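# Move the spice caddy from desk to counter

## Task

Carry the table caddy off the desk and set it on the counter, standing upright, with all three of its items still upright inside it. Leave nothing on the floor that was not already there at the start. The spice jars are glass and break from any drop beyond a few centimetres or any hard knock. The utility cart can roll. When finished, release the caddy and pull the robot away from it. The robot must not tip over or be left leaning.

## Robot and tools

ROBOT. A Hello Robot Stretch 4: an omni-wheel base, a vertical mast carrying a lift, one arm that telescopes straight forward, a three-joint wrist (yaw, pitch, roll) and a two-finger gripper. It is about 1.6 m tall; the base rim lies within 0.23 m of the base origin. There is a single arm, so every action holds one set of joint targets.

FRAMES. Base frame: origin on the floor beneath the base centre, x ahead, y to the left, z up. hand_pose is reported in it (a point between the open fingertips; with all wrist joints at 0 its axes line up with the base frame; the printed value may be slightly off). Odometry frame is where the base frame was when the scene began. base_odometry counts wheel rotation only, so slipping shows up as travel; heading is left-positive in -3.142..3.142.

execute_actions. Argument "actions": a list holding one action or none (empty list = just report state and images). Optional "cameras": list of head_camera, head_left_camera, head_right_camera, wrist_camera or all; omitted/null means all, [] means none; an unknown name rejects the call. An action may contain:
- "base": a relative move from where the base last reported itself, exactly one key: translate_m (metres, forward positive, -2..2), strafe_m (metres sideways, left positive, -2..2) or rotate_rad (radians, counter-clockwise seen from above positive, -3.2..3.2). No turning during translate or strafe.
- "joints": absolute targets by name, any subset: lift_m 0..1.2 m; arm_m 0..0.55 m of extension; wrist_yaw_rad -1.134..4.276 (0 ahead, positive left, 3.14 tucked back; over 3.4 the arm may obstruct); wrist_pitch_rad -1.117..4.259 (0 level, 1.57 pointing down); wrist_roll_rad -1.117..4.259 (0 fingers level, positive turns clockwise viewed from behind the hand); gripper_m -0.038..0.141 m fingertip gap (negative means fingers press together).
- "pace": slow, default, fast or max (base up to 0.1/0.3/0.4/0.6 m/s and 1/2/3/4 rad/s; slower when the lift is above 0.2 m).
- "contact_limits": {"arm_m": value 0..0.75}, how hard the arm may push before halting; default 0.5.
- Or {"end_of_arm": "enable_torque"} by itself, to re-power wrist or gripper motors that shut off; they then hold in place.
Base and joint motions launch together and may finish at different moments. Joint targets beyond range are clipped and reported; other bad values or keys reject the whole call with no motion. Anything you omit may still be driving to its earlier target. A useful first step: lift_m 0.4 with wrist_yaw_rad 0 to unfold the wrist.

wait: {"seconds": 0..10}; commands nothing, then returns state and images.
zoom_image: {"camera": name, "region": [x0,y0,x1,y1]} in pixels of that camera's latest full image, top-left origin, at most 504x504.
finished_scene: {"scene": current scene number}; final, reports success. Replying without any tool call also ends things.

CAMERAS. head_camera (420x560) sits atop the mast facing forward and down; turn the base to look around. head_left_camera and head_right_camera (420x672 fisheyes) look more steeply down and show the base and arm. wrist_camera (616x392) looks along the fingers, fingertips near the bottom.

RESULTS. lidar_m: 12 distances in metres, 30-degree sectors, first straight ahead, then counter-clockwise (4th left, 7th behind, 10th right); "-" is nothing seen or closer than 0.25 m. It senses from ~0.15 m up, so table tops register; it misses glass, clear plastic, thin legs and much behind. wrist_depth_mm: a 7x7 grid from top left, mm 100..2000, "-" unknown; clear objects absent, robot body visible. base_status/joint_status: "done"; "off_target" (resting short, may still push); "contact_stop_at_<key>" (hit something; that part may go slack, a slack lift can sag, slack wheels can roll); "limit_stop_at_<name>", including own_body (self-collision, often with pitch below -0.2 and roll below -0.4 or above 4) and tilt (leaning over 6 degrees; lift, arm and wheels go slack); "torque_fault" (wrist motor limp until enable_torque; costly). on_its_own lists uncommanded effects; "held at" is a target, not a position. If turned_by_wheels and turned_by_imu differ by more than ~0.1 rad, the base struck something or slipped. base_tilt in degrees (forward/right positive, ~1.5 fixed bias). motor_effort is percent of maximum with peak in brackets; noisy and biased. If one result reports a stop, later calls in the same reply are skipped.

GRIPPING. Command gripper_m below the object width; deeper squeezes harder and pulls the object toward the wrist. The gripper reading and "done" do not prove a grasp; at commanded values of 0 or more, a firm grip shows as a clear gripper effort change. A load in a level gripper pushes wrist_pitch effort away from 0. Stuck fingertips on a surface: raise the lift.

CAUTIONS. Keep the caddy level and low over surfaces; lower it gently so no jar falls or bumps. With over 1 kg in hand and arm_m above 0.2, driving or turning (especially fast) can topple the robot; retract first. Avoid steady hard pushes, which can tip the robot or fault the wrist (more than ~2 kg in a level gripper also faults it). The cart rolls if bumped. Loose items may get a brief push now and then. The robot keeps executing its last command while you compose a reply. End by opening the gripper and backing away.

Each tool is called after "Emit:" in YAML: its name, and indented under it one key for each argument.

## Session

Emit:
execute_actions:
  actions: []

Scene clock: 0.00 s.
base_odometry: x=+0.000 y=+0.000 heading=+0.000 (m, m, rad; odometry frame)
turned_by_wheels: +0.000 (rad since the last result)
turned_by_imu: +0.000 (rad since the last result)
base_tilt: forward=+0.3 right=+1.0 (deg)
lidar_m: 1.80 1.83 2.22 2.01 1.73 1.71 1.54 1.54 1.91 1.71 1.42 1.61
base_status: not commanded
joint_positions: lift_m=+0.228 arm_m=+0.000 wrist_yaw_rad=+3.095 wrist_pitch_rad=-0.007 wrist_roll_rad=-0.017 gripper_m=+0.057
joint_status: not commanded
motor_effort: lift_m=+21 arm_m=+0 wrist_yaw_rad=+0 wrist_pitch_rad=-7 wrist_roll_rad=+1 gripper_m=-2 wheel_0=+1 wheel_1=+0 wheel_2=+0 (%)
hand_pose: x=-0.1136 y=+0.1006 z=+0.4086 quat_wxyz=(+0.023, +0.003, -0.008, +1.000) (m; base frame)
wrist_depth_mm: - 144 260 - - - - / - 113 144 - - - - / - 115 144 - - - - / 144 144 198 - - - - / 214 - - - - - - / 220 1464 1229 1336 201 1430 1366 / 218 1025 976 108 1042 931 976
pictures: head_camera, head_left_camera, head_right_camera, wrist_camera
Images, in order (width x height): head_camera 420x560, head_left_camera 420x672, head_right_camera 420x672, wrist_camera 616x392.

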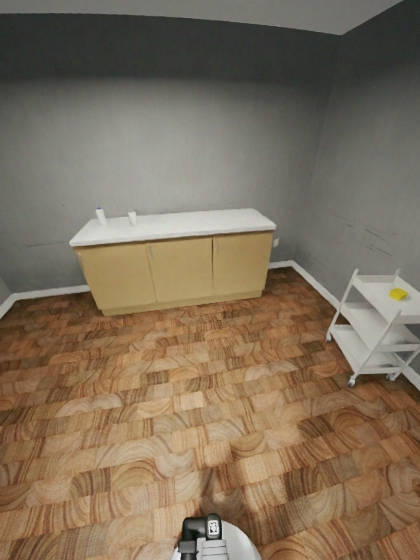

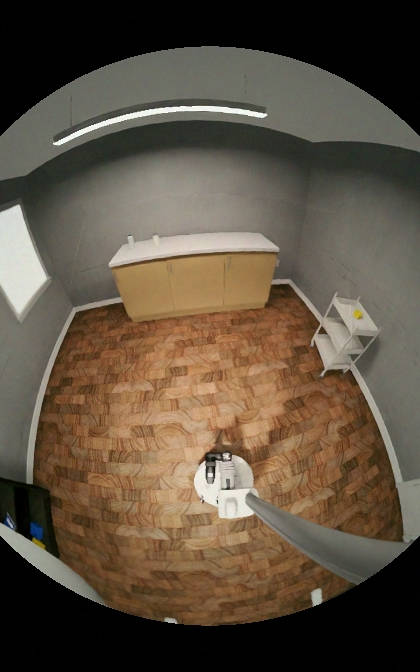

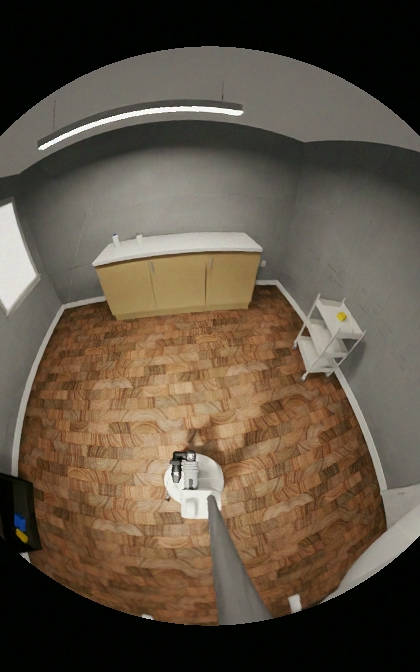

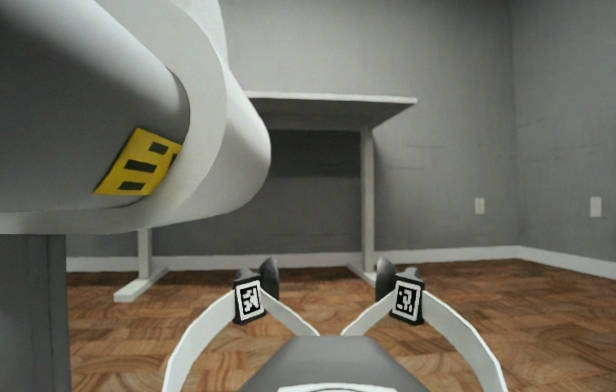

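Emit:
execute_actions:
  actions:
    - {"base": {"rotate_rad": 3.14}, "joints": {"lift_m": 0.8, "wrist_yaw_rad": 0}, "pace": "fast"}

Scene clock: 3.67 s.
base_odometry: x=+0.000 y=+0.000 heading=+3.140 (m, m, rad; odometry frame)
turned_by_wheels: +3.140 (rad since the last result)
turned_by_imu: +3.135 (rad since the last result)
base_tilt: forward=+0.4 right=+1.0 (deg)
lidar_m: 1.51 1.53 1.93 1.73 1.40 1.56 1.83 1.82 2.23 2.02 1.74 1.68
base_status: done
joint_positions: lift_m=+0.800 arm_m=+0.000 wrist_yaw_rad=+0.000 wrist_pitch_rad=-0.007 wrist_roll_rad=-0.017 gripper_m=+0.057
joint_status: all done
motor_effort: lift_m=+24(27) arm_m=+0(0) wrist_yaw_rad=-2(8) wrist_pitch_rad=-8(7) wrist_roll_rad=+0(0) gripper_m=-3(4) wheel_0=-2(11) wheel_1=-2(12) wheel_2=+1(12) (%)
hand_pose: x=+0.4591 y=-0.0873 z=+0.9799 quat_wxyz=(+1.000, -0.008, -0.003, +0.000) (m; base frame)
wrist_depth_mm: 1921 1983 - - - - - / 1921 1921 - - - - - / 1921 1983 - - - - - / 1863 1921 - - - - - / 1983 1921 - - - - - / 1983 1863 - - 201 - - / 1921 1863 - 108 - - -
pictures: head_camera, head_left_camera, head_right_camera, wrist_camera
Images, in order (width x height): head_camera 420x560, head_left_camera 420x672, head_right_camera 420x672, wrist_camera 616x392.

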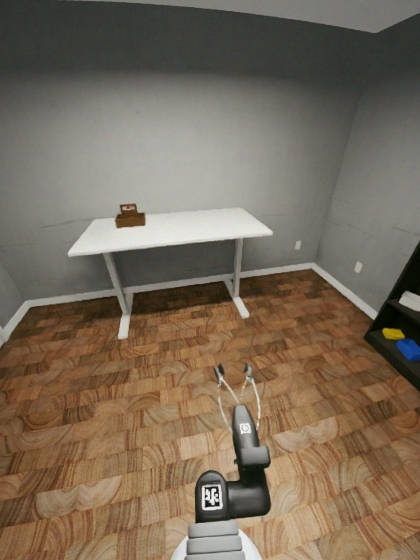

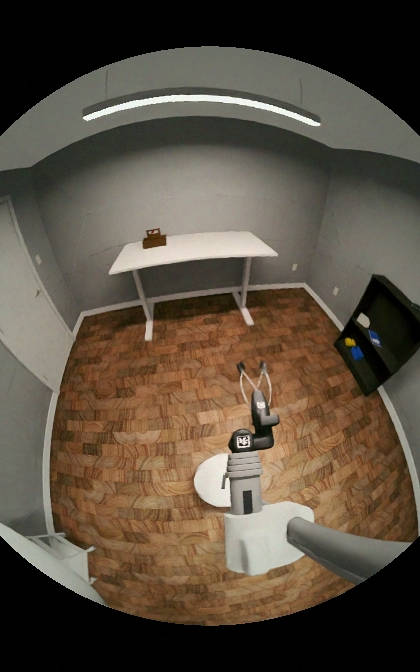

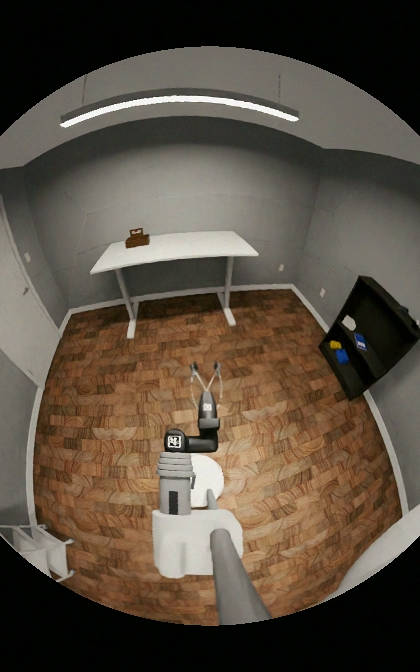

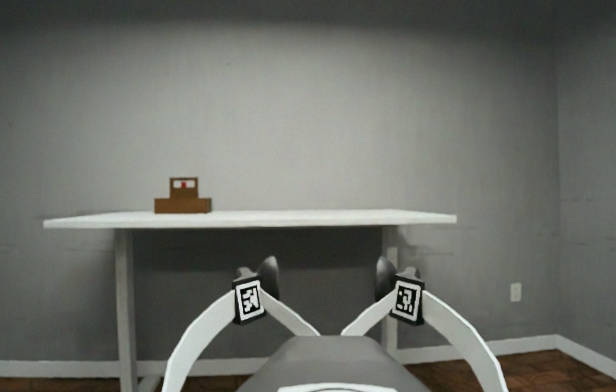

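Emit:
zoom_image:
  camera: "wrist_camera"
  region: [120, 150, 260, 240]

Emit:
zoom_image:
  camera: "head_camera"
  region: [60, 180, 290, 280]

Region (120, 150, 260, 240) of wrist_camera's 616x392 image, scaled by 3.600; it fills the top 324 rows of this view, and the rest is white.

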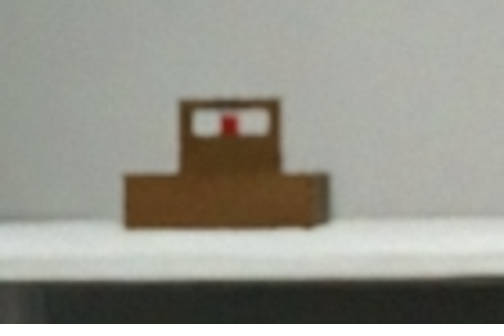

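Region (60, 180, 290, 280) of head_camera's 420x560 image, scaled by 2.191, with more detail than that image has; it fills the top 219 rows of this view, and the rest is white.

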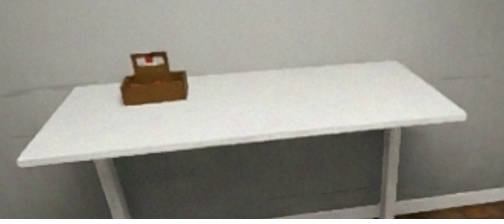

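Emit:
execute_actions:
  actions:
    - {"base": {"rotate_rad": 0.3}, "joints": {"lift_m": 1.0, "wrist_pitch_rad": 0.3}, "pace": "fast"}
  cameras: ["head_camera"]

Emit:
execute_actions:
  actions:
    - {"base": {"translate_m": 0.85}, "pace": "fast"}

Scene clock: 15.27 s.
base_odometry: x=+0.000 y=+0.000 heading=-2.844 (m, m, rad; odometry frame)
turned_by_wheels: +0.300 (rad since the last result)
turned_by_imu: +0.300 (rad since the last result)
base_tilt: forward=+0.4 right=+0.9 (deg)
lidar_m: 1.50 1.65 1.75 1.64 1.40 1.80 1.83 2.00 2.06 1.74 1.86 1.52
base_status: done
joint_positions: lift_m=+1.000 arm_m=+0.000 wrist_yaw_rad=+0.000 wrist_pitch_rad=+0.302 wrist_roll_rad=-0.017 gripper_m=+0.057
joint_status: all done
motor_effort: lift_m=+24(26) arm_m=+0(0) wrist_yaw_rad=-1(2) wrist_pitch_rad=-6(5) wrist_roll_rad=+0(0) gripper_m=-3(2) wheel_0=-1(6) wheel_1=-2(10) wheel_2=-1(5) (%)
hand_pose: x=+0.4461 y=-0.0874 z=+1.0922 quat_wxyz=(+0.989, -0.008, +0.150, +0.001) (m; base frame)
wrist_depth_mm: 1921 - 1921 1921 1756 1708 1708 / 1863 - - 1983 1863 1808 1756 / 1921 - - 1661 1661 1576 1756 / 1921 - - - - 1983 1808 / 1921 - - - - - - / 1863 - 1756 1863 201 1808 1921 / 1576 1618 1576 108 1618 1499 1576
pictures: head_camera
Images, in order (width x height): head_camera 420x560.

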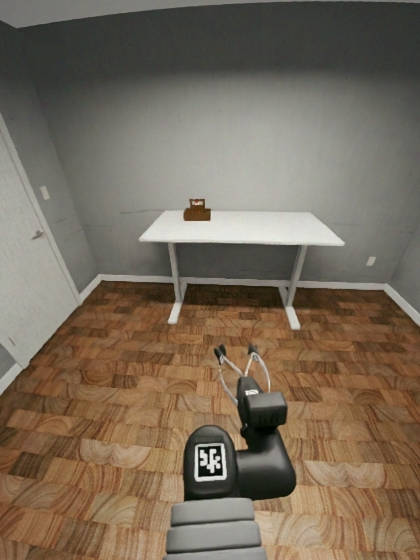

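Scene clock: 19.10 s.
base_odometry: x=-0.813 y=-0.250 heading=-2.844 (m, m, rad; odometry frame)
turned_by_wheels: +0.000 (rad since the last result)
turned_by_imu: -0.001 (rad since the last result)
base_tilt: forward=+0.3 right=+1.0 (deg)
lidar_m: 0.68 0.73 1.62 1.59 1.77 1.89 2.66 2.73 1.86 1.81 0.86 0.70
base_status: done
joint_positions: lift_m=+1.000 arm_m=+0.000 wrist_yaw_rad=+0.000 wrist_pitch_rad=+0.302 wrist_roll_rad=-0.017 gripper_m=+0.057
joint_status: not commanded
motor_effort: lift_m=+24(24) arm_m=+0(1) wrist_yaw_rad=-1(1) wrist_pitch_rad=-6(6) wrist_roll_rad=+0(1) gripper_m=-3(3) wheel_0=+0(6) wheel_1=+1(5) wheel_2=+0(11) (%)
hand_pose: x=+0.4461 y=-0.0874 z=+1.0922 quat_wxyz=(+0.989, -0.008, +0.150, +0.001) (m; base frame)
wrist_depth_mm: 1255 1229 1182 1118 1078 1008 976 / 1308 1281 1205 1160 1098 1078 1025 / 1397 1366 1281 960 1160 1118 1060 / 1464 976 866 866 842 831 831 / 627 585 585 580 574 559 554 / 1661 1576 525 1397 201 466 459 / 1576 1661 1098 108 1397 1336 1308
pictures: head_camera, head_left_camera, head_right_camera, wrist_camera
Images, in order (width x height): head_camera 420x560, head_left_camera 420x672, head_right_camera 420x672, wrist_camera 616x392.

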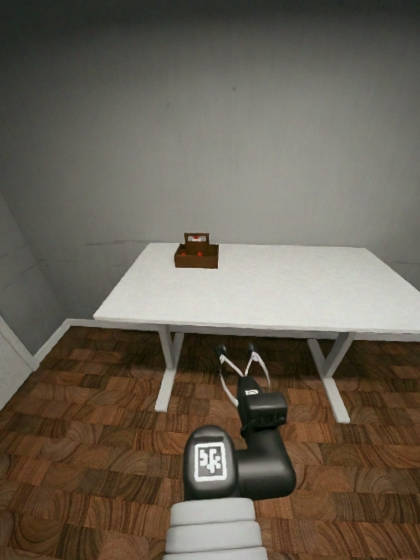

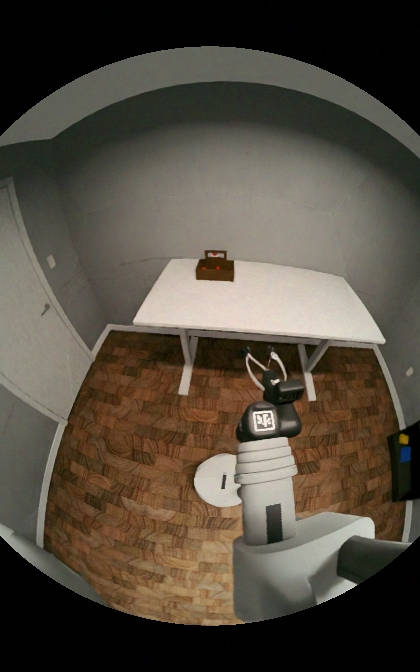

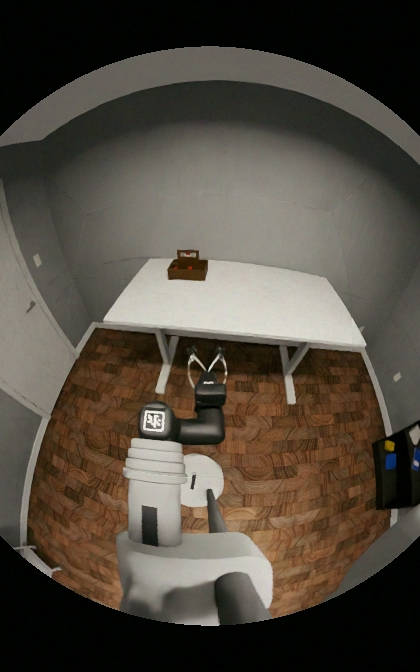

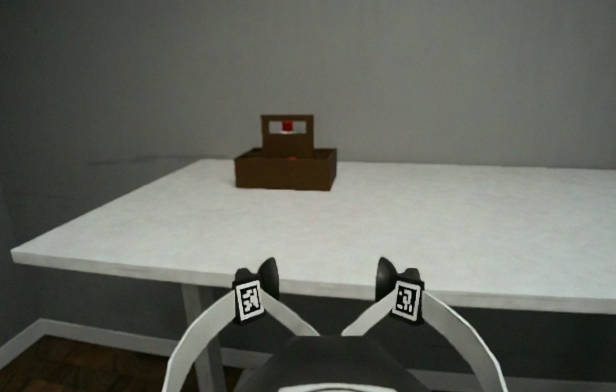

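Emit:
execute_actions:
  actions:
    - {"base": {"translate_m": 0.3}, "joints": {"lift_m": 1.2, "wrist_pitch_rad": 0.6, "arm_m": 0.25}, "pace": "fast"}

Scene clock: 43.80 s.
base_odometry: x=-1.099 y=-0.338 heading=-2.843 (m, m, rad; odometry frame)
turned_by_wheels: +0.000 (rad since the last result)
turned_by_imu: +0.001 (rad since the last result)
base_tilt: forward=+0.4 right=+1.0 (deg)
lidar_m: 0.37 0.43 0.64 1.55 1.72 2.10 2.97 2.76 1.89 1.05 0.50 0.40
base_status: done
joint_positions: lift_m=+1.198 arm_m=+0.248 wrist_yaw_rad=+0.000 wrist_pitch_rad=+0.602 wrist_roll_rad=-0.017 gripper_m=+0.057
joint_status: all done
joint sent to its limit — the command would take lift_m past its upper limit, so that joint was sent only as far as its limit.
motor_effort: lift_m=+24(28) arm_m=+9(8) wrist_yaw_rad=-1(0) wrist_pitch_rad=-5(7) wrist_roll_rad=+0(0) gripper_m=-2(3) wheel_0=+1(2) wheel_1=+3(9) wheel_2=+1(11) (%)
hand_pose: x=+0.6572 y=-0.0874 z=+1.2134 quat_wxyz=(+0.955, -0.008, +0.296, +0.003) (m; base frame)
wrist_depth_mm: 691 668 647 621 597 569 544 / 759 732 699 668 640 615 591 / 854 809 778 741 699 676 640 / 976 778 525 715 741 715 683 / 1078 627 539 539 609 603 603 / 530 525 484 469 201 508 504 / 459 466 455 108 455 436 442
pictures: head_camera, head_left_camera, head_right_camera, wrist_camera
Images, in order (width x height): head_camera 420x560, head_left_camera 420x672, head_right_camera 420x672, wrist_camera 616x392.

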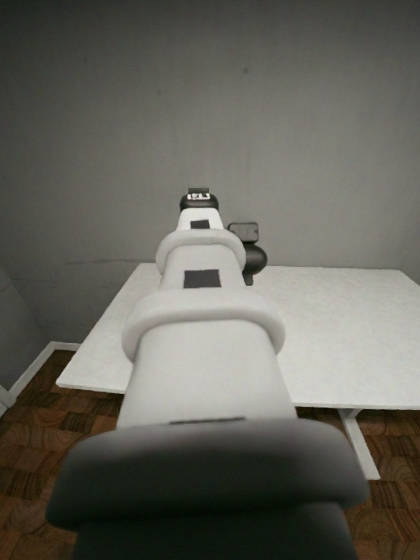

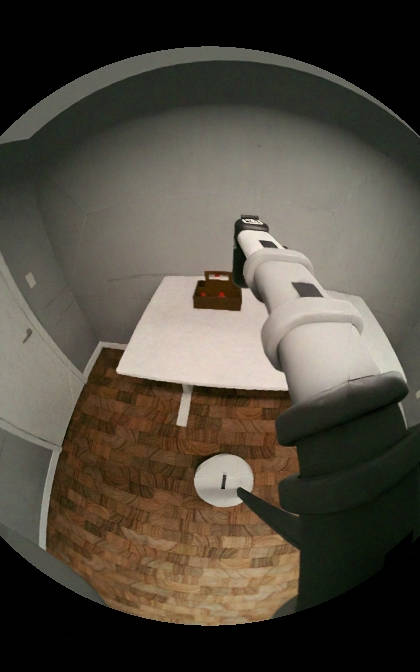

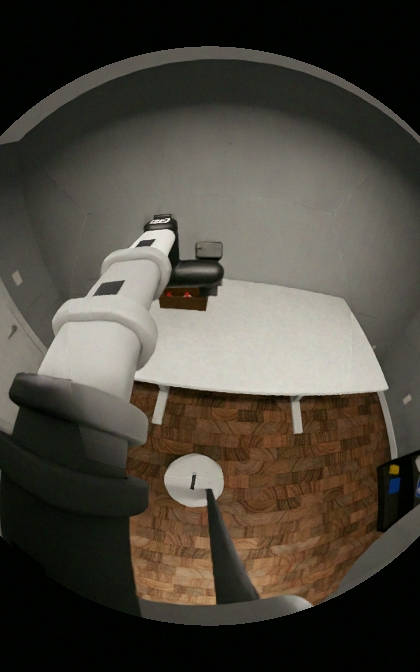

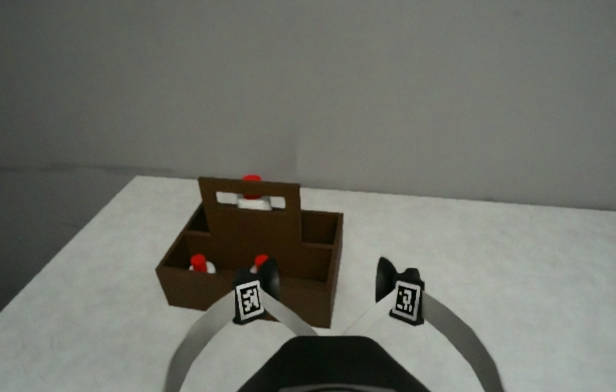

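Emit:
zoom_image:
  camera: "wrist_camera"
  region: [140, 160, 360, 340]

Region (140, 160, 360, 340) of wrist_camera's 616x392 image, scaled by 2.291; it fills the top 412 rows of this view, and the rest is white.

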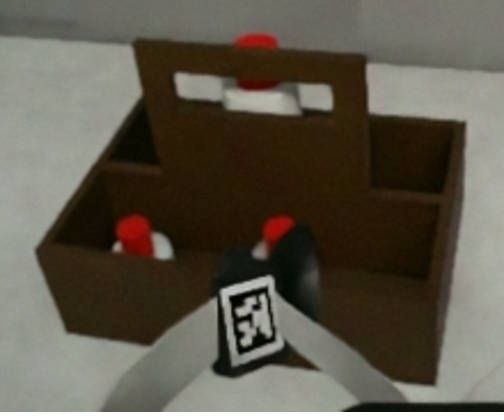

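Emit:
execute_actions:
  actions:
    - {"base": {"rotate_rad": -0.1}, "joints": {"lift_m": 0.96, "wrist_pitch_rad": 0.0, "wrist_yaw_rad": 1.5}}
  cameras: ["head_camera"]

Emit:
execute_actions:
  actions:
    - {"base": {"strafe_m": -0.32}}
  cameras: ["head_camera", "head_left_camera", "wrist_camera"]

Scene clock: 73.07 s.
base_odometry: x=-1.099 y=-0.338 heading=-2.943 (m, m, rad; odometry frame)
turned_by_wheels: -0.100 (rad since the last result)
turned_by_imu: -0.098 (rad since the last result)
base_tilt: forward=+0.3 right=+1.0 (deg)
lidar_m: 0.38 0.39 0.57 1.54 1.65 2.10 2.95 3.01 1.91 1.86 0.55 0.38
base_status: done
joint_positions: lift_m=+0.960 arm_m=+0.248 wrist_yaw_rad=+1.500 wrist_pitch_rad=+0.002 wrist_roll_rad=-0.017 gripper_m=+0.057
joint_status: all done
motor_effort: lift_m=+16(21) arm_m=+9(9) wrist_yaw_rad=+0(6) wrist_pitch_rad=-8(13) wrist_roll_rad=+0(0) gripper_m=-3(3) wheel_0=+1(3) wheel_1=+3(4) wheel_2=+1(4) (%)
hand_pose: x=+0.5271 y=+0.2816 z=+1.1379 quat_wxyz=(+0.732, -0.007, -0.005, +0.682) (m; base frame)
wrist_depth_mm: 1537 1499 1464 1464 1430 1336 931 / 1499 1537 1499 1464 1499 1336 917 / 1499 1499 1499 1464 1499 1366 904 / 1537 1499 1499 1499 1499 1336 931 / 1499 1464 1499 1464 1499 1336 931 / 1499 1499 1499 1464 200 1255 917 / 1499 1499 1499 108 1499 1160 891
pictures: head_camera
Images, in order (width x height): head_camera 420x560.

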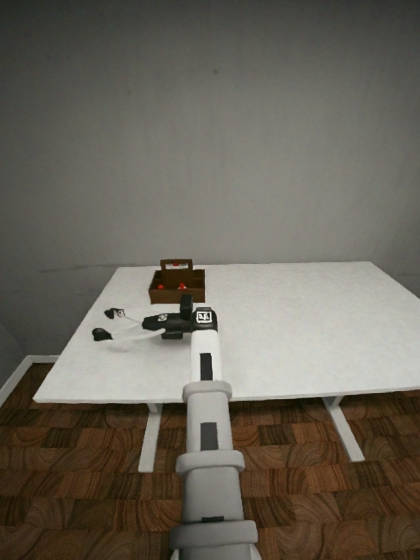

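Scene clock: 75.47 s.
base_odometry: x=-1.163 y=-0.024 heading=-2.943 (m, m, rad; odometry frame)
turned_by_wheels: +0.000 (rad since the last result)
turned_by_imu: +0.001 (rad since the last result)
base_tilt: forward=+0.4 right=+1.0 (deg)
lidar_m: 0.35 0.39 0.53 1.88 2.00 2.31 2.99 2.55 1.57 1.53 0.53 0.39
base_status: done
joint_positions: lift_m=+0.960 arm_m=+0.248 wrist_yaw_rad=+1.500 wrist_pitch_rad=+0.002 wrist_roll_rad=-0.017 gripper_m=+0.057
joint_status: not commanded
motor_effort: lift_m=+18(18) arm_m=+8(9) wrist_yaw_rad=+0(0) wrist_pitch_rad=-8(8) wrist_roll_rad=+0(0) gripper_m=-1(1) wheel_0=+0(13) wheel_1=+0(15) wheel_2=+0(0) (%)
hand_pose: x=+0.5270 y=+0.2816 z=+1.1378 quat_wxyz=(+0.732, -0.007, -0.005, +0.682) (m; base frame)
wrist_depth_mm: 1808 1863 1756 1808 1808 1308 904 / 1863 1808 1808 1863 1808 1308 891 / 1808 1756 1808 1808 1808 1336 891 / 1808 1808 1808 1808 1756 1336 904 / 1863 1808 1808 1808 1808 1336 904 / 1863 1808 634 683 201 723 496 / 1863 1808 535 108 525 477 410
pictures: head_camera, head_left_camera, wrist_camera
Images, in order (width x height): head_camera 420x560, head_left_camera 420x672, wrist_camera 616x392.

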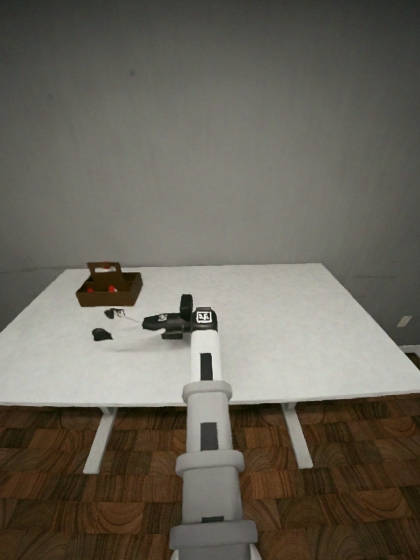

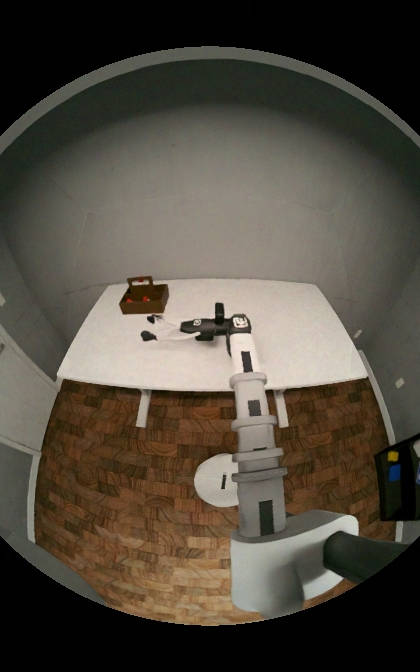

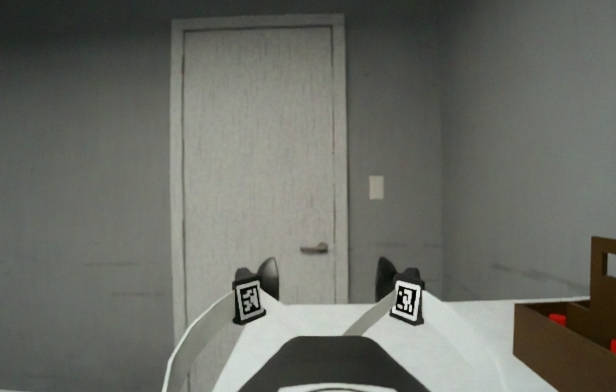

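Emit:
execute_actions:
  actions:
    - {"base": {"translate_m": 0.17}, "joints": {"arm_m": 0.45}}
  cameras: ["head_camera", "head_left_camera", "wrist_camera"]

Scene clock: 79.27 s.
base_odometry: x=-1.329 y=-0.058 heading=-2.942 (m, m, rad; odometry frame)
turned_by_wheels: +0.000 (rad since the last result)
turned_by_imu: +0.001 (rad since the last result)
base_tilt: forward=+0.3 right=+1.0 (deg)
lidar_m: 0.25 0.25 0.29 1.87 1.97 2.46 3.17 2.58 1.58 1.59 0.28 0.25
base_status: done
joint_positions: lift_m=+0.960 arm_m=+0.448 wrist_yaw_rad=+1.500 wrist_pitch_rad=+0.002 wrist_roll_rad=-0.017 gripper_m=+0.057
joint_status: all done
motor_effort: lift_m=+18(18) arm_m=+9(10) wrist_yaw_rad=+0(1) wrist_pitch_rad=-8(8) wrist_roll_rad=+0(0) gripper_m=-3(2) wheel_0=+3(6) wheel_1=+2(9) wheel_2=+0(9) (%)
hand_pose: x=+0.7269 y=+0.2816 z=+1.1378 quat_wxyz=(+0.732, -0.007, -0.005, +0.682) (m; base frame)
wrist_depth_mm: 1863 1756 1808 1863 1160 564 397 / 1863 1756 1808 1756 1205 580 402 / 1808 1808 1808 1808 1205 585 404 / 1808 1808 1708 1756 1255 591 410 / 1808 1756 1808 1808 1060 585 407 / 1808 741 436 375 201 539 407 / 492 521 430 108 488 469 404
pictures: head_camera, head_left_camera, wrist_camera
Images, in order (width x height): head_camera 420x560, head_left_camera 420x672, wrist_camera 616x392.

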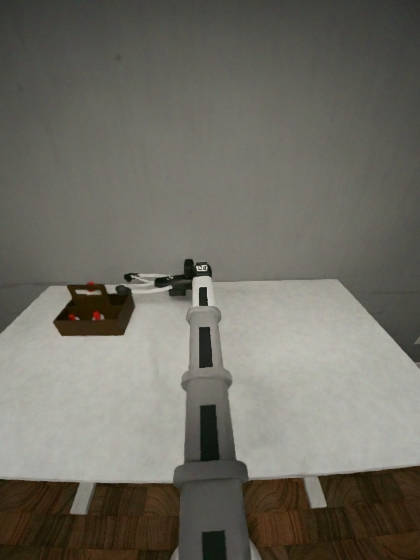

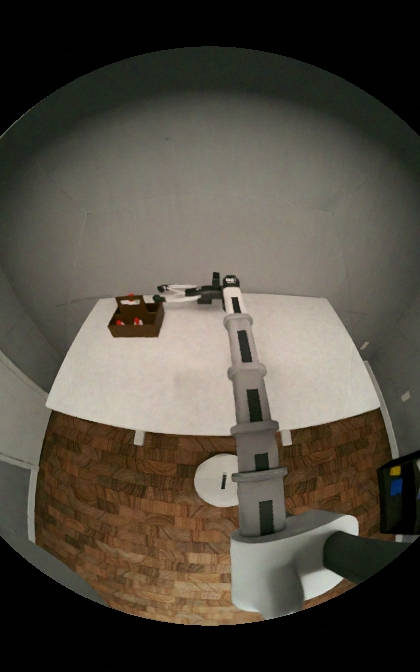

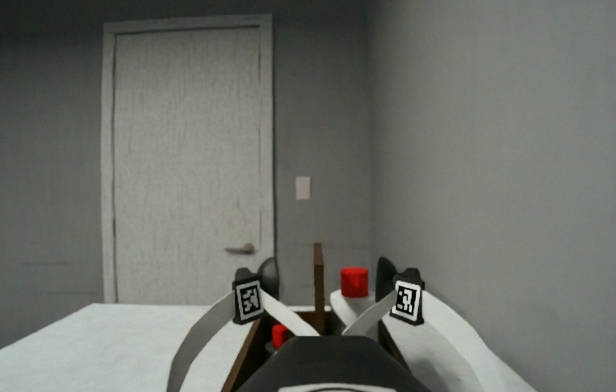

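Emit:
zoom_image:
  camera: "wrist_camera"
  region: [220, 220, 440, 392]

Region (220, 220, 440, 392) of wrist_camera's 616x392 image, scaled by 2.291; it fills the top 394 rows of this view, and the rest is white.

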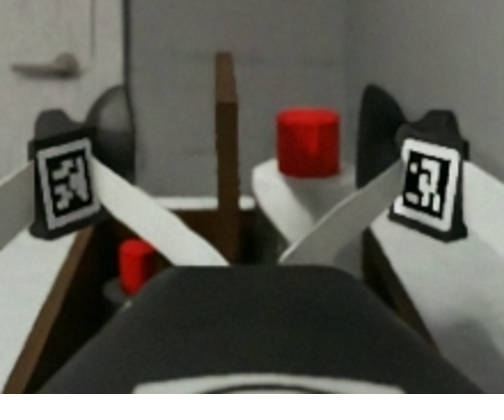

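Emit:
execute_actions:
  actions:
    - {"base": {"strafe_m": 0.165}, "joints": {"gripper_m": 0.03}, "pace": "slow"}
  cameras: ["head_camera", "wrist_camera"]

Scene clock: 90.00 s.
base_odometry: x=-1.296 y=-0.219 heading=-2.942 (m, m, rad; odometry frame)
turned_by_wheels: +0.000 (rad since the last result)
turned_by_imu: +0.001 (rad since the last result)
base_tilt: forward=+0.2 right=+0.8 (deg)
lidar_m: 0.25 0.25 0.32 1.69 1.83 2.36 3.16 2.79 1.76 0.75 0.29 0.25
base_status: done
joint_positions: lift_m=+0.960 arm_m=+0.448 wrist_yaw_rad=+1.500 wrist_pitch_rad=+0.002 wrist_roll_rad=-0.017 gripper_m=+0.030
joint_status: all done
motor_effort: lift_m=+18(18) arm_m=+9(9) wrist_yaw_rad=+0(0) wrist_pitch_rad=-8(8) wrist_roll_rad=+0(1) gripper_m=-3(1) wheel_0=-1(6) wheel_1=+2(7) wheel_2=+0(1) (%)
hand_pose: x=+0.7270 y=+0.2816 z=+1.1378 quat_wxyz=(+0.732, -0.007, -0.005, +0.682) (m; base frame)
wrist_depth_mm: 1618 1576 1618 1618 1205 574 404 / 1661 1618 1618 1708 1229 591 410 / 1661 1661 1618 1661 1229 597 413 / 1661 1618 1661 1618 1281 603 413 / 1661 1618 1618 1661 1078 597 415 / 1661 1618 1618 211 195 559 413 / 500 525 462 108 207 455 410
pictures: head_camera, wrist_camera
Images, in order (width x height): head_camera 420x560, wrist_camera 616x392.

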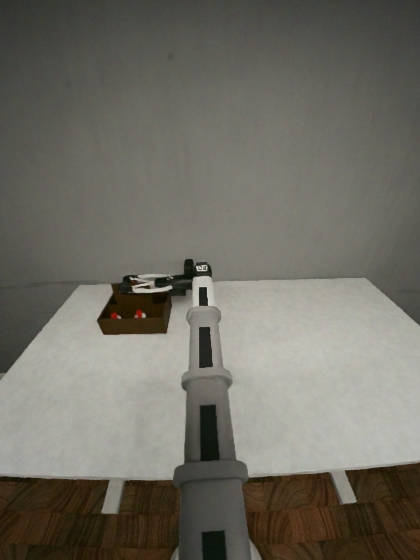

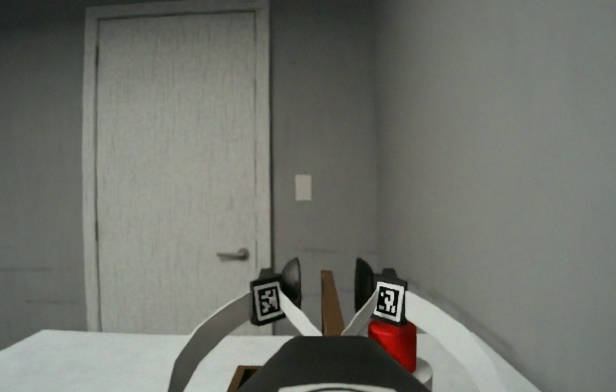

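Emit:
zoom_image:
  camera: "head_camera"
  region: [85, 250, 225, 345]

Emit:
zoom_image:
  camera: "wrist_camera"
  region: [230, 230, 450, 392]

Region (85, 250, 225, 345) of head_camera's 420x560 image, scaled by 3.600, with more detail than that image has; it fills the top 342 rows of this view, and the rest is white.

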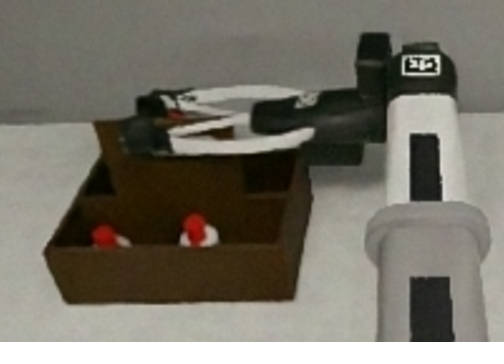

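Region (230, 230, 450, 392) of wrist_camera's 616x392 image, scaled by 2.291; it fills the top 371 rows of this view, and the rest is white.

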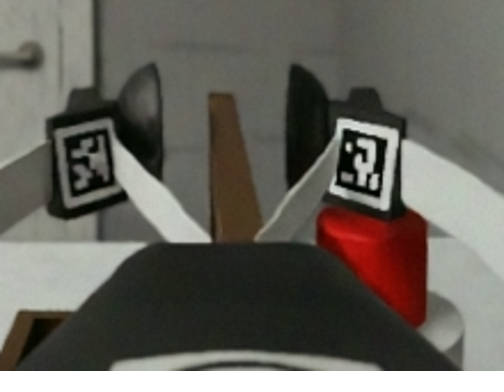

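Emit:
execute_actions:
  actions:
    - {"base": {"strafe_m": -0.012}, "joints": {"gripper_m": 0.012, "lift_m": 0.95}, "pace": "slow"}
  cameras: ["head_camera", "wrist_camera"]

Emit:
zoom_image:
  camera: "wrist_camera"
  region: [230, 230, 450, 392]

Emit:
zoom_image:
  camera: "head_camera"
  region: [85, 250, 225, 345]

Scene clock: 101.07 s.
base_odometry: x=-1.299 y=-0.208 heading=-2.942 (m, m, rad; odometry frame)
turned_by_wheels: +0.000 (rad since the last result)
turned_by_imu: +0.001 (rad since the last result)
base_tilt: forward=+0.3 right=+1.0 (deg)
lidar_m: 0.25 0.25 0.33 1.71 1.83 2.35 3.16 2.76 1.75 0.77 0.30 0.25
base_status: done
joint_positions: lift_m=+0.950 arm_m=+0.448 wrist_yaw_rad=+1.500 wrist_pitch_rad=+0.002 wrist_roll_rad=-0.017 gripper_m=+0.012
joint_status: all done
motor_effort: lift_m=+16(15) arm_m=+9(9) wrist_yaw_rad=+0(0) wrist_pitch_rad=-9(8) wrist_roll_rad=+0(0) gripper_m=-4(4) wheel_0=+3(5) wheel_1=-3(9) wheel_2=+0(0) (%)
hand_pose: x=+0.7270 y=+0.2816 z=+1.1279 quat_wxyz=(+0.732, -0.007, -0.005, +0.682) (m; base frame)
wrist_depth_mm: 1661 1661 1661 1661 1229 580 402 / 1618 1576 1661 1661 1229 591 410 / 1661 1661 1576 1661 1255 591 415 / 1661 1708 1618 1661 1255 597 413 / 1708 1661 1661 1708 1255 597 418 / 1661 1618 1661 192 191 574 410 / 477 488 338 108 215 433 410
pictures: head_camera, wrist_camera
Images, in order (width x height): head_camera 420x560, wrist_camera 616x392.

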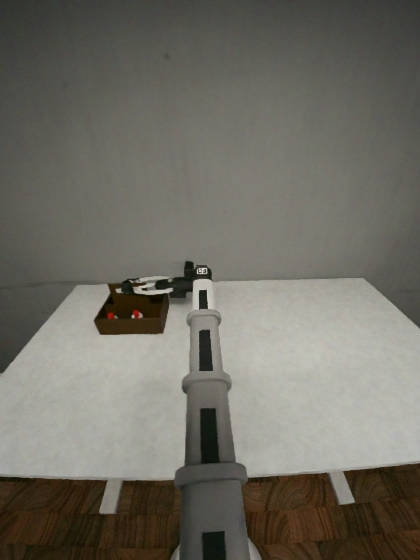

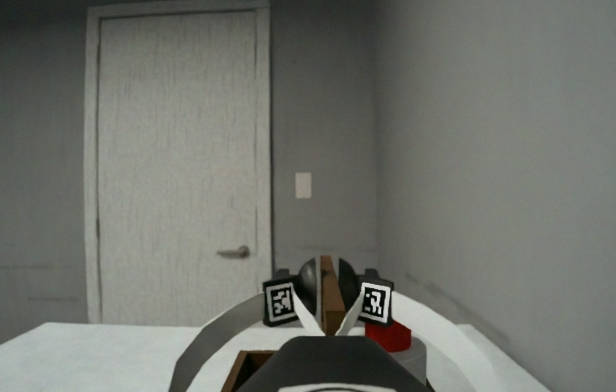

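Region (230, 230, 450, 392) of wrist_camera's 616x392 image, scaled by 2.291; it fills the top 371 rows of this view, and the rest is white.

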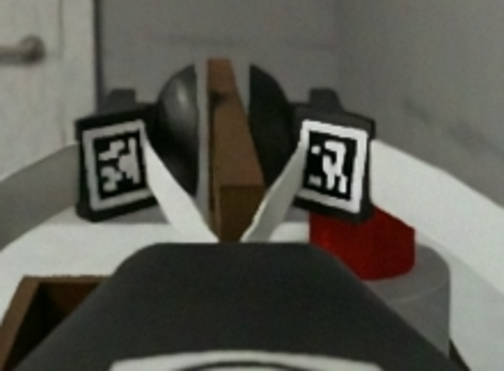

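Region (85, 250, 225, 345) of head_camera's 420x560 image, scaled by 3.600, with more detail than that image has; it fills the top 342 rows of this view, and the rest is white.

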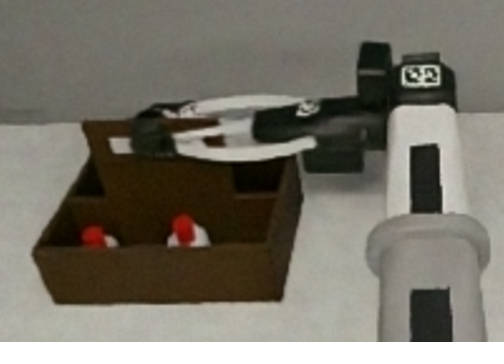

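Emit:
execute_actions:
  actions:
    - {"joints": {"lift_m": 0.944}, "pace": "slow"}
  cameras: ["wrist_camera"]

Emit:
execute_actions:
  actions:
    - {"joints": {"gripper_m": -0.03}}
  cameras: ["head_camera", "wrist_camera"]

Scene clock: 104.13 s.
base_odometry: x=-1.299 y=-0.208 heading=-2.942 (m, m, rad; odometry frame)
turned_by_wheels: +0.000 (rad since the last result)
turned_by_imu: +0.001 (rad since the last result)
base_tilt: forward=+0.4 right=+1.0 (deg)
lidar_m: 0.25 0.25 0.32 1.68 1.84 2.36 3.17 2.78 1.79 0.72 0.28 0.25
base_status: not commanded
joint_positions: lift_m=+0.944 arm_m=+0.448 wrist_yaw_rad=+1.500 wrist_pitch_rad=-0.001 wrist_roll_rad=-0.017 gripper_m=+0.012
joint_status: all done
motor_effort: lift_m=+15(14) arm_m=+9(9) wrist_yaw_rad=-1(1) wrist_pitch_rad=+2(8) wrist_roll_rad=+1(0) gripper_m=-4(5) wheel_0=+3(2) wheel_1=-3(3) wheel_2=+0(0) (%)
hand_pose: x=+0.7270 y=+0.2816 z=+1.1230 quat_wxyz=(+0.732, -0.006, -0.006, +0.682) (m; base frame)
wrist_depth_mm: 1661 1618 1661 1661 1229 580 404 / 1661 1618 1661 1618 1205 585 410 / 1661 1576 1661 1618 1255 591 415 / 1661 1661 1661 1618 1255 597 413 / 1661 1618 1618 1661 1255 597 415 / 1661 1661 1618 191 190 554 415 / 469 484 329 108 213 430 410
pictures: wrist_camera
Images, in order (width x height): wrist_camera 616x392.

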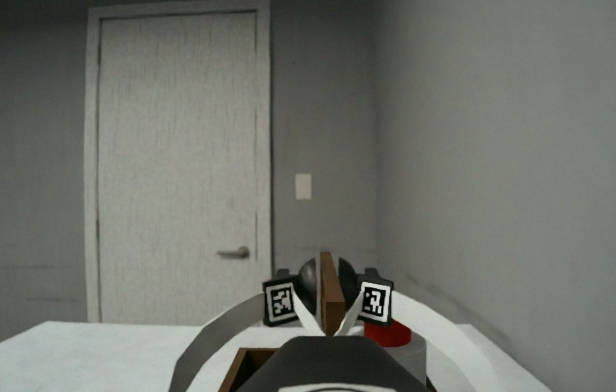

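Scene clock: 105.27 s.
base_odometry: x=-1.299 y=-0.208 heading=-2.942 (m, m, rad; odometry frame)
turned_by_wheels: +0.000 (rad since the last result)
turned_by_imu: +0.000 (rad since the last result)
base_tilt: forward=+0.4 right=+1.0 (deg)
lidar_m: 0.25 0.25 0.33 1.71 1.83 2.37 3.16 2.79 1.74 0.77 0.28 0.25
base_status: not commanded
joint_positions: lift_m=+0.944 arm_m=+0.448 wrist_yaw_rad=+1.501 wrist_pitch_rad=-0.001 wrist_roll_rad=-0.017 gripper_m=-0.029
joint_status: all done
motor_effort: lift_m=+15(15) arm_m=+8(9) wrist_yaw_rad=-4(3) wrist_pitch_rad=+2(2) wrist_roll_rad=+1(1) gripper_m=-18(14) wheel_0=+3(3) wheel_1=-3(3) wheel_2=+0(1) (%)
hand_pose: x=+0.7268 y=+0.2817 z=+1.1230 quat_wxyz=(+0.731, -0.006, -0.006, +0.682) (m; base frame)
wrist_depth_mm: 1661 1661 1618 1661 1182 580 407 / 1618 1618 1661 1661 1229 591 410 / 1708 1661 1618 1661 1281 597 413 / 1661 1661 1661 1661 1255 597 418 / 1661 1661 1661 1661 1255 597 415 / 1708 1661 183 187 184 549 415 / 473 466 439 108 209 430 410
pictures: head_camera, wrist_camera
Images, in order (width x height): head_camera 420x560, wrist_camera 616x392.

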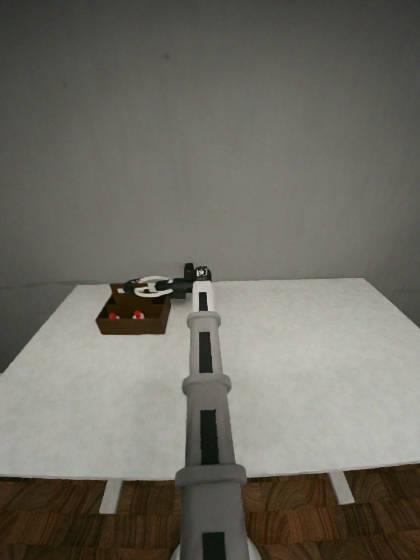

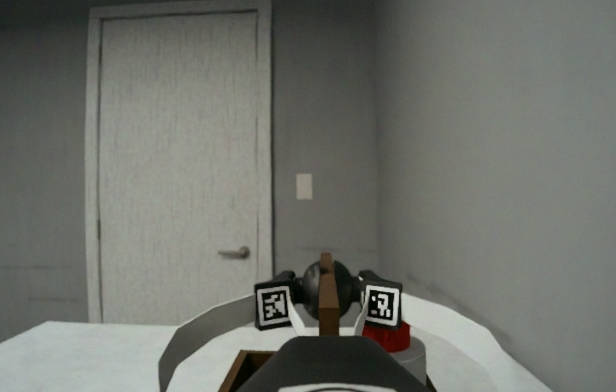

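Emit:
execute_actions:
  actions:
    - {"joints": {"gripper_m": -0.038}}
  cameras: []

Emit:
execute_actions:
  actions:
    - {"joints": {"lift_m": 0.965}, "pace": "slow"}
  cameras: ["head_camera", "wrist_camera"]

Emit:
zoom_image:
  camera: "head_camera"
  region: [85, 250, 225, 345]

Scene clock: 111.67 s.
base_odometry: x=-1.299 y=-0.208 heading=-2.942 (m, m, rad; odometry frame)
turned_by_wheels: +0.000 (rad since the last result)
turned_by_imu: +0.001 (rad since the last result)
base_tilt: forward=+0.5 right=+1.0 (deg)
lidar_m: 0.25 0.25 0.32 1.70 1.81 2.36 3.18 2.78 1.76 0.77 0.29 0.25
base_status: not commanded
joint_positions: lift_m=+0.944 arm_m=+0.448 wrist_yaw_rad=+1.501 wrist_pitch_rad=-0.001 wrist_roll_rad=-0.017 gripper_m=-0.037
joint_status: all done
motor_effort: lift_m=+15(15) arm_m=+9(9) wrist_yaw_rad=-4(4) wrist_pitch_rad=+3(2) wrist_roll_rad=+0(0) gripper_m=-18(15) wheel_0=+2(3) wheel_1=-2(2) wheel_2=+1(1) (%)
hand_pose: x=+0.7267 y=+0.2817 z=+1.1230 quat_wxyz=(+0.731, -0.006, -0.006, +0.682) (m; base frame)
wrist_depth_mm: 1661 1618 1618 1661 1229 580 407 / 1661 1618 1618 1661 1255 591 410 / 1661 1618 1661 1618 1255 597 415 / 1661 1618 1661 1618 1281 603 418 / 1708 1661 1708 1618 1255 597 418 / 1661 1661 181 186 183 517 415 / 469 462 442 108 207 430 413
pictures: none
No camera images: the call's "cameras" was empty. Leave "cameras" out to get every camera's image.

Scene clock: 112.60 s.
base_odometry: x=-1.299 y=-0.208 heading=-2.942 (m, m, rad; odometry frame)
turned_by_wheels: +0.000 (rad since the last result)
turned_by_imu: +0.000 (rad since the last result)
base_tilt: forward=+0.4 right=+1.0 (deg)
lidar_m: 0.25 0.25 0.32 1.70 1.83 2.33 3.16 2.78 1.75 0.74 0.31 0.25
base_status: not commanded
joint_positions: lift_m=+0.964 arm_m=+0.448 wrist_yaw_rad=+1.500 wrist_pitch_rad=+0.009 wrist_roll_rad=-0.017 gripper_m=-0.037
joint_status: all done
on_its_own: wrist_pitch_rad is at rest, and its effort (-26) is outside its rest range (-23 to +23)
motor_effort: lift_m=+27(27) arm_m=+8(8) wrist_yaw_rad=+0(3) wrist_pitch_rad=-26(26) wrist_roll_rad=+1(1) gripper_m=-20(19) wheel_0=+3(3) wheel_1=-2(2) wheel_2=+1(1) (%)
hand_pose: x=+0.7270 y=+0.2816 z=+1.1402 quat_wxyz=(+0.732, -0.009, -0.003, +0.682) (m; base frame)
wrist_depth_mm: 1661 1618 1661 1661 1229 585 402 / 1661 1618 1576 1618 1255 585 410 / 1756 1618 1661 1618 1255 597 413 / 1661 1708 1618 1661 1255 603 415 / 1661 1661 1618 1661 1229 597 415 / 1661 1661 182 186 183 517 413 / 500 488 455 108 207 449 413
pictures: head_camera, wrist_camera
Images, in order (width x height): head_camera 420x560, wrist_camera 616x392.

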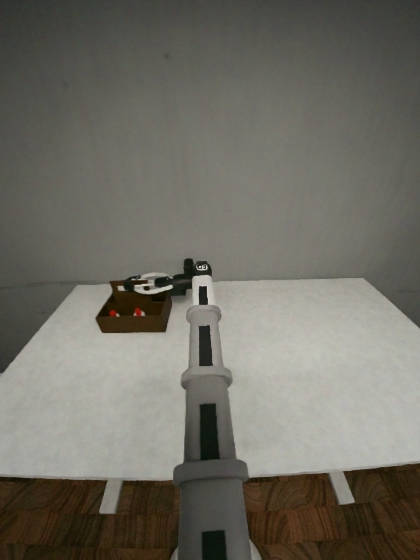

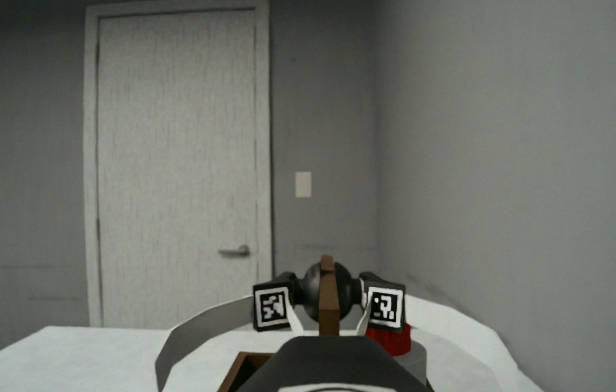

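Region (85, 250, 225, 345) of head_camera's 420x560 image, scaled by 3.600, with more detail than that image has; it fills the top 342 rows of this view, and the rest is white.

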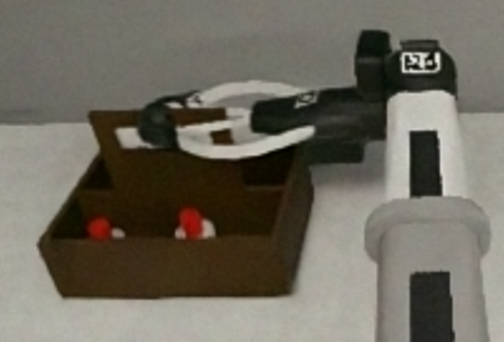

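Emit:
execute_actions:
  actions:
    - {"base": {"translate_m": -2.0}, "joints": {"lift_m": 1.0, "arm_m": 0.05}}
  cameras: ["head_camera", "wrist_camera"]

Scene clock: 131.40 s.
base_odometry: x=+0.662 y=+0.188 heading=-2.943 (m, m, rad; odometry frame)
turned_by_wheels: +0.000 (rad since the last result)
turned_by_imu: +0.006 (rad since the last result)
base_tilt: forward=+0.3 right=+1.0 (deg)
lidar_m: 2.20 0.26 0.33 1.31 1.45 1.16 1.13 1.22 2.01 1.94 1.88 2.27
base_status: done
joint_positions: lift_m=+0.999 arm_m=+0.052 wrist_yaw_rad=+1.500 wrist_pitch_rad=+0.009 wrist_roll_rad=-0.017 gripper_m=-0.037
joint_status: all done
on_its_own: wrist_pitch_rad is at rest, and its effort (-26) is outside its rest range (-23 to +23)
motor_effort: lift_m=+27(29) arm_m=-9(11) wrist_yaw_rad=-1(3) wrist_pitch_rad=-26(27) wrist_roll_rad=+0(1) gripper_m=-18(20) wheel_0=+0(4) wheel_1=-1(7) wheel_2=-1(9) (%)
hand_pose: x=+0.3301 y=+0.2816 z=+1.1752 quat_wxyz=(+0.732, -0.009, -0.003, +0.682) (m; base frame)
wrist_depth_mm: 1756 1756 1708 1708 1708 1708 1661 / 1756 1756 1756 1708 1708 1708 1661 / 1708 1708 1756 1708 1756 1756 1756 / 1756 1708 1756 1756 1661 1756 1708 / 1756 1708 1756 1756 1708 1756 1708 / 1756 1756 182 186 182 1708 1756 / 1756 1708 1537 108 207 1708 1708
pictures: head_camera, wrist_camera
Images, in order (width x height): head_camera 420x560, wrist_camera 616x392.

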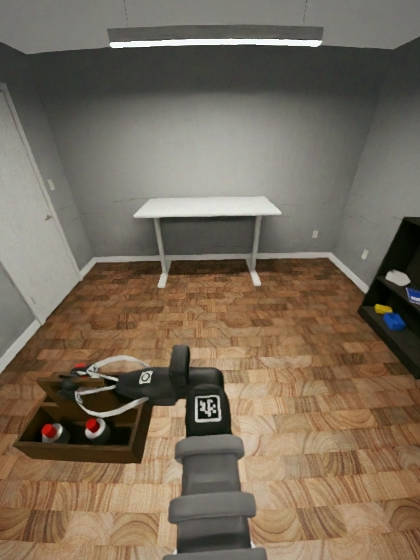

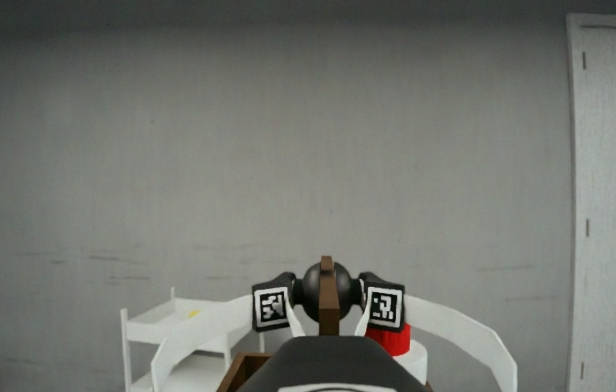

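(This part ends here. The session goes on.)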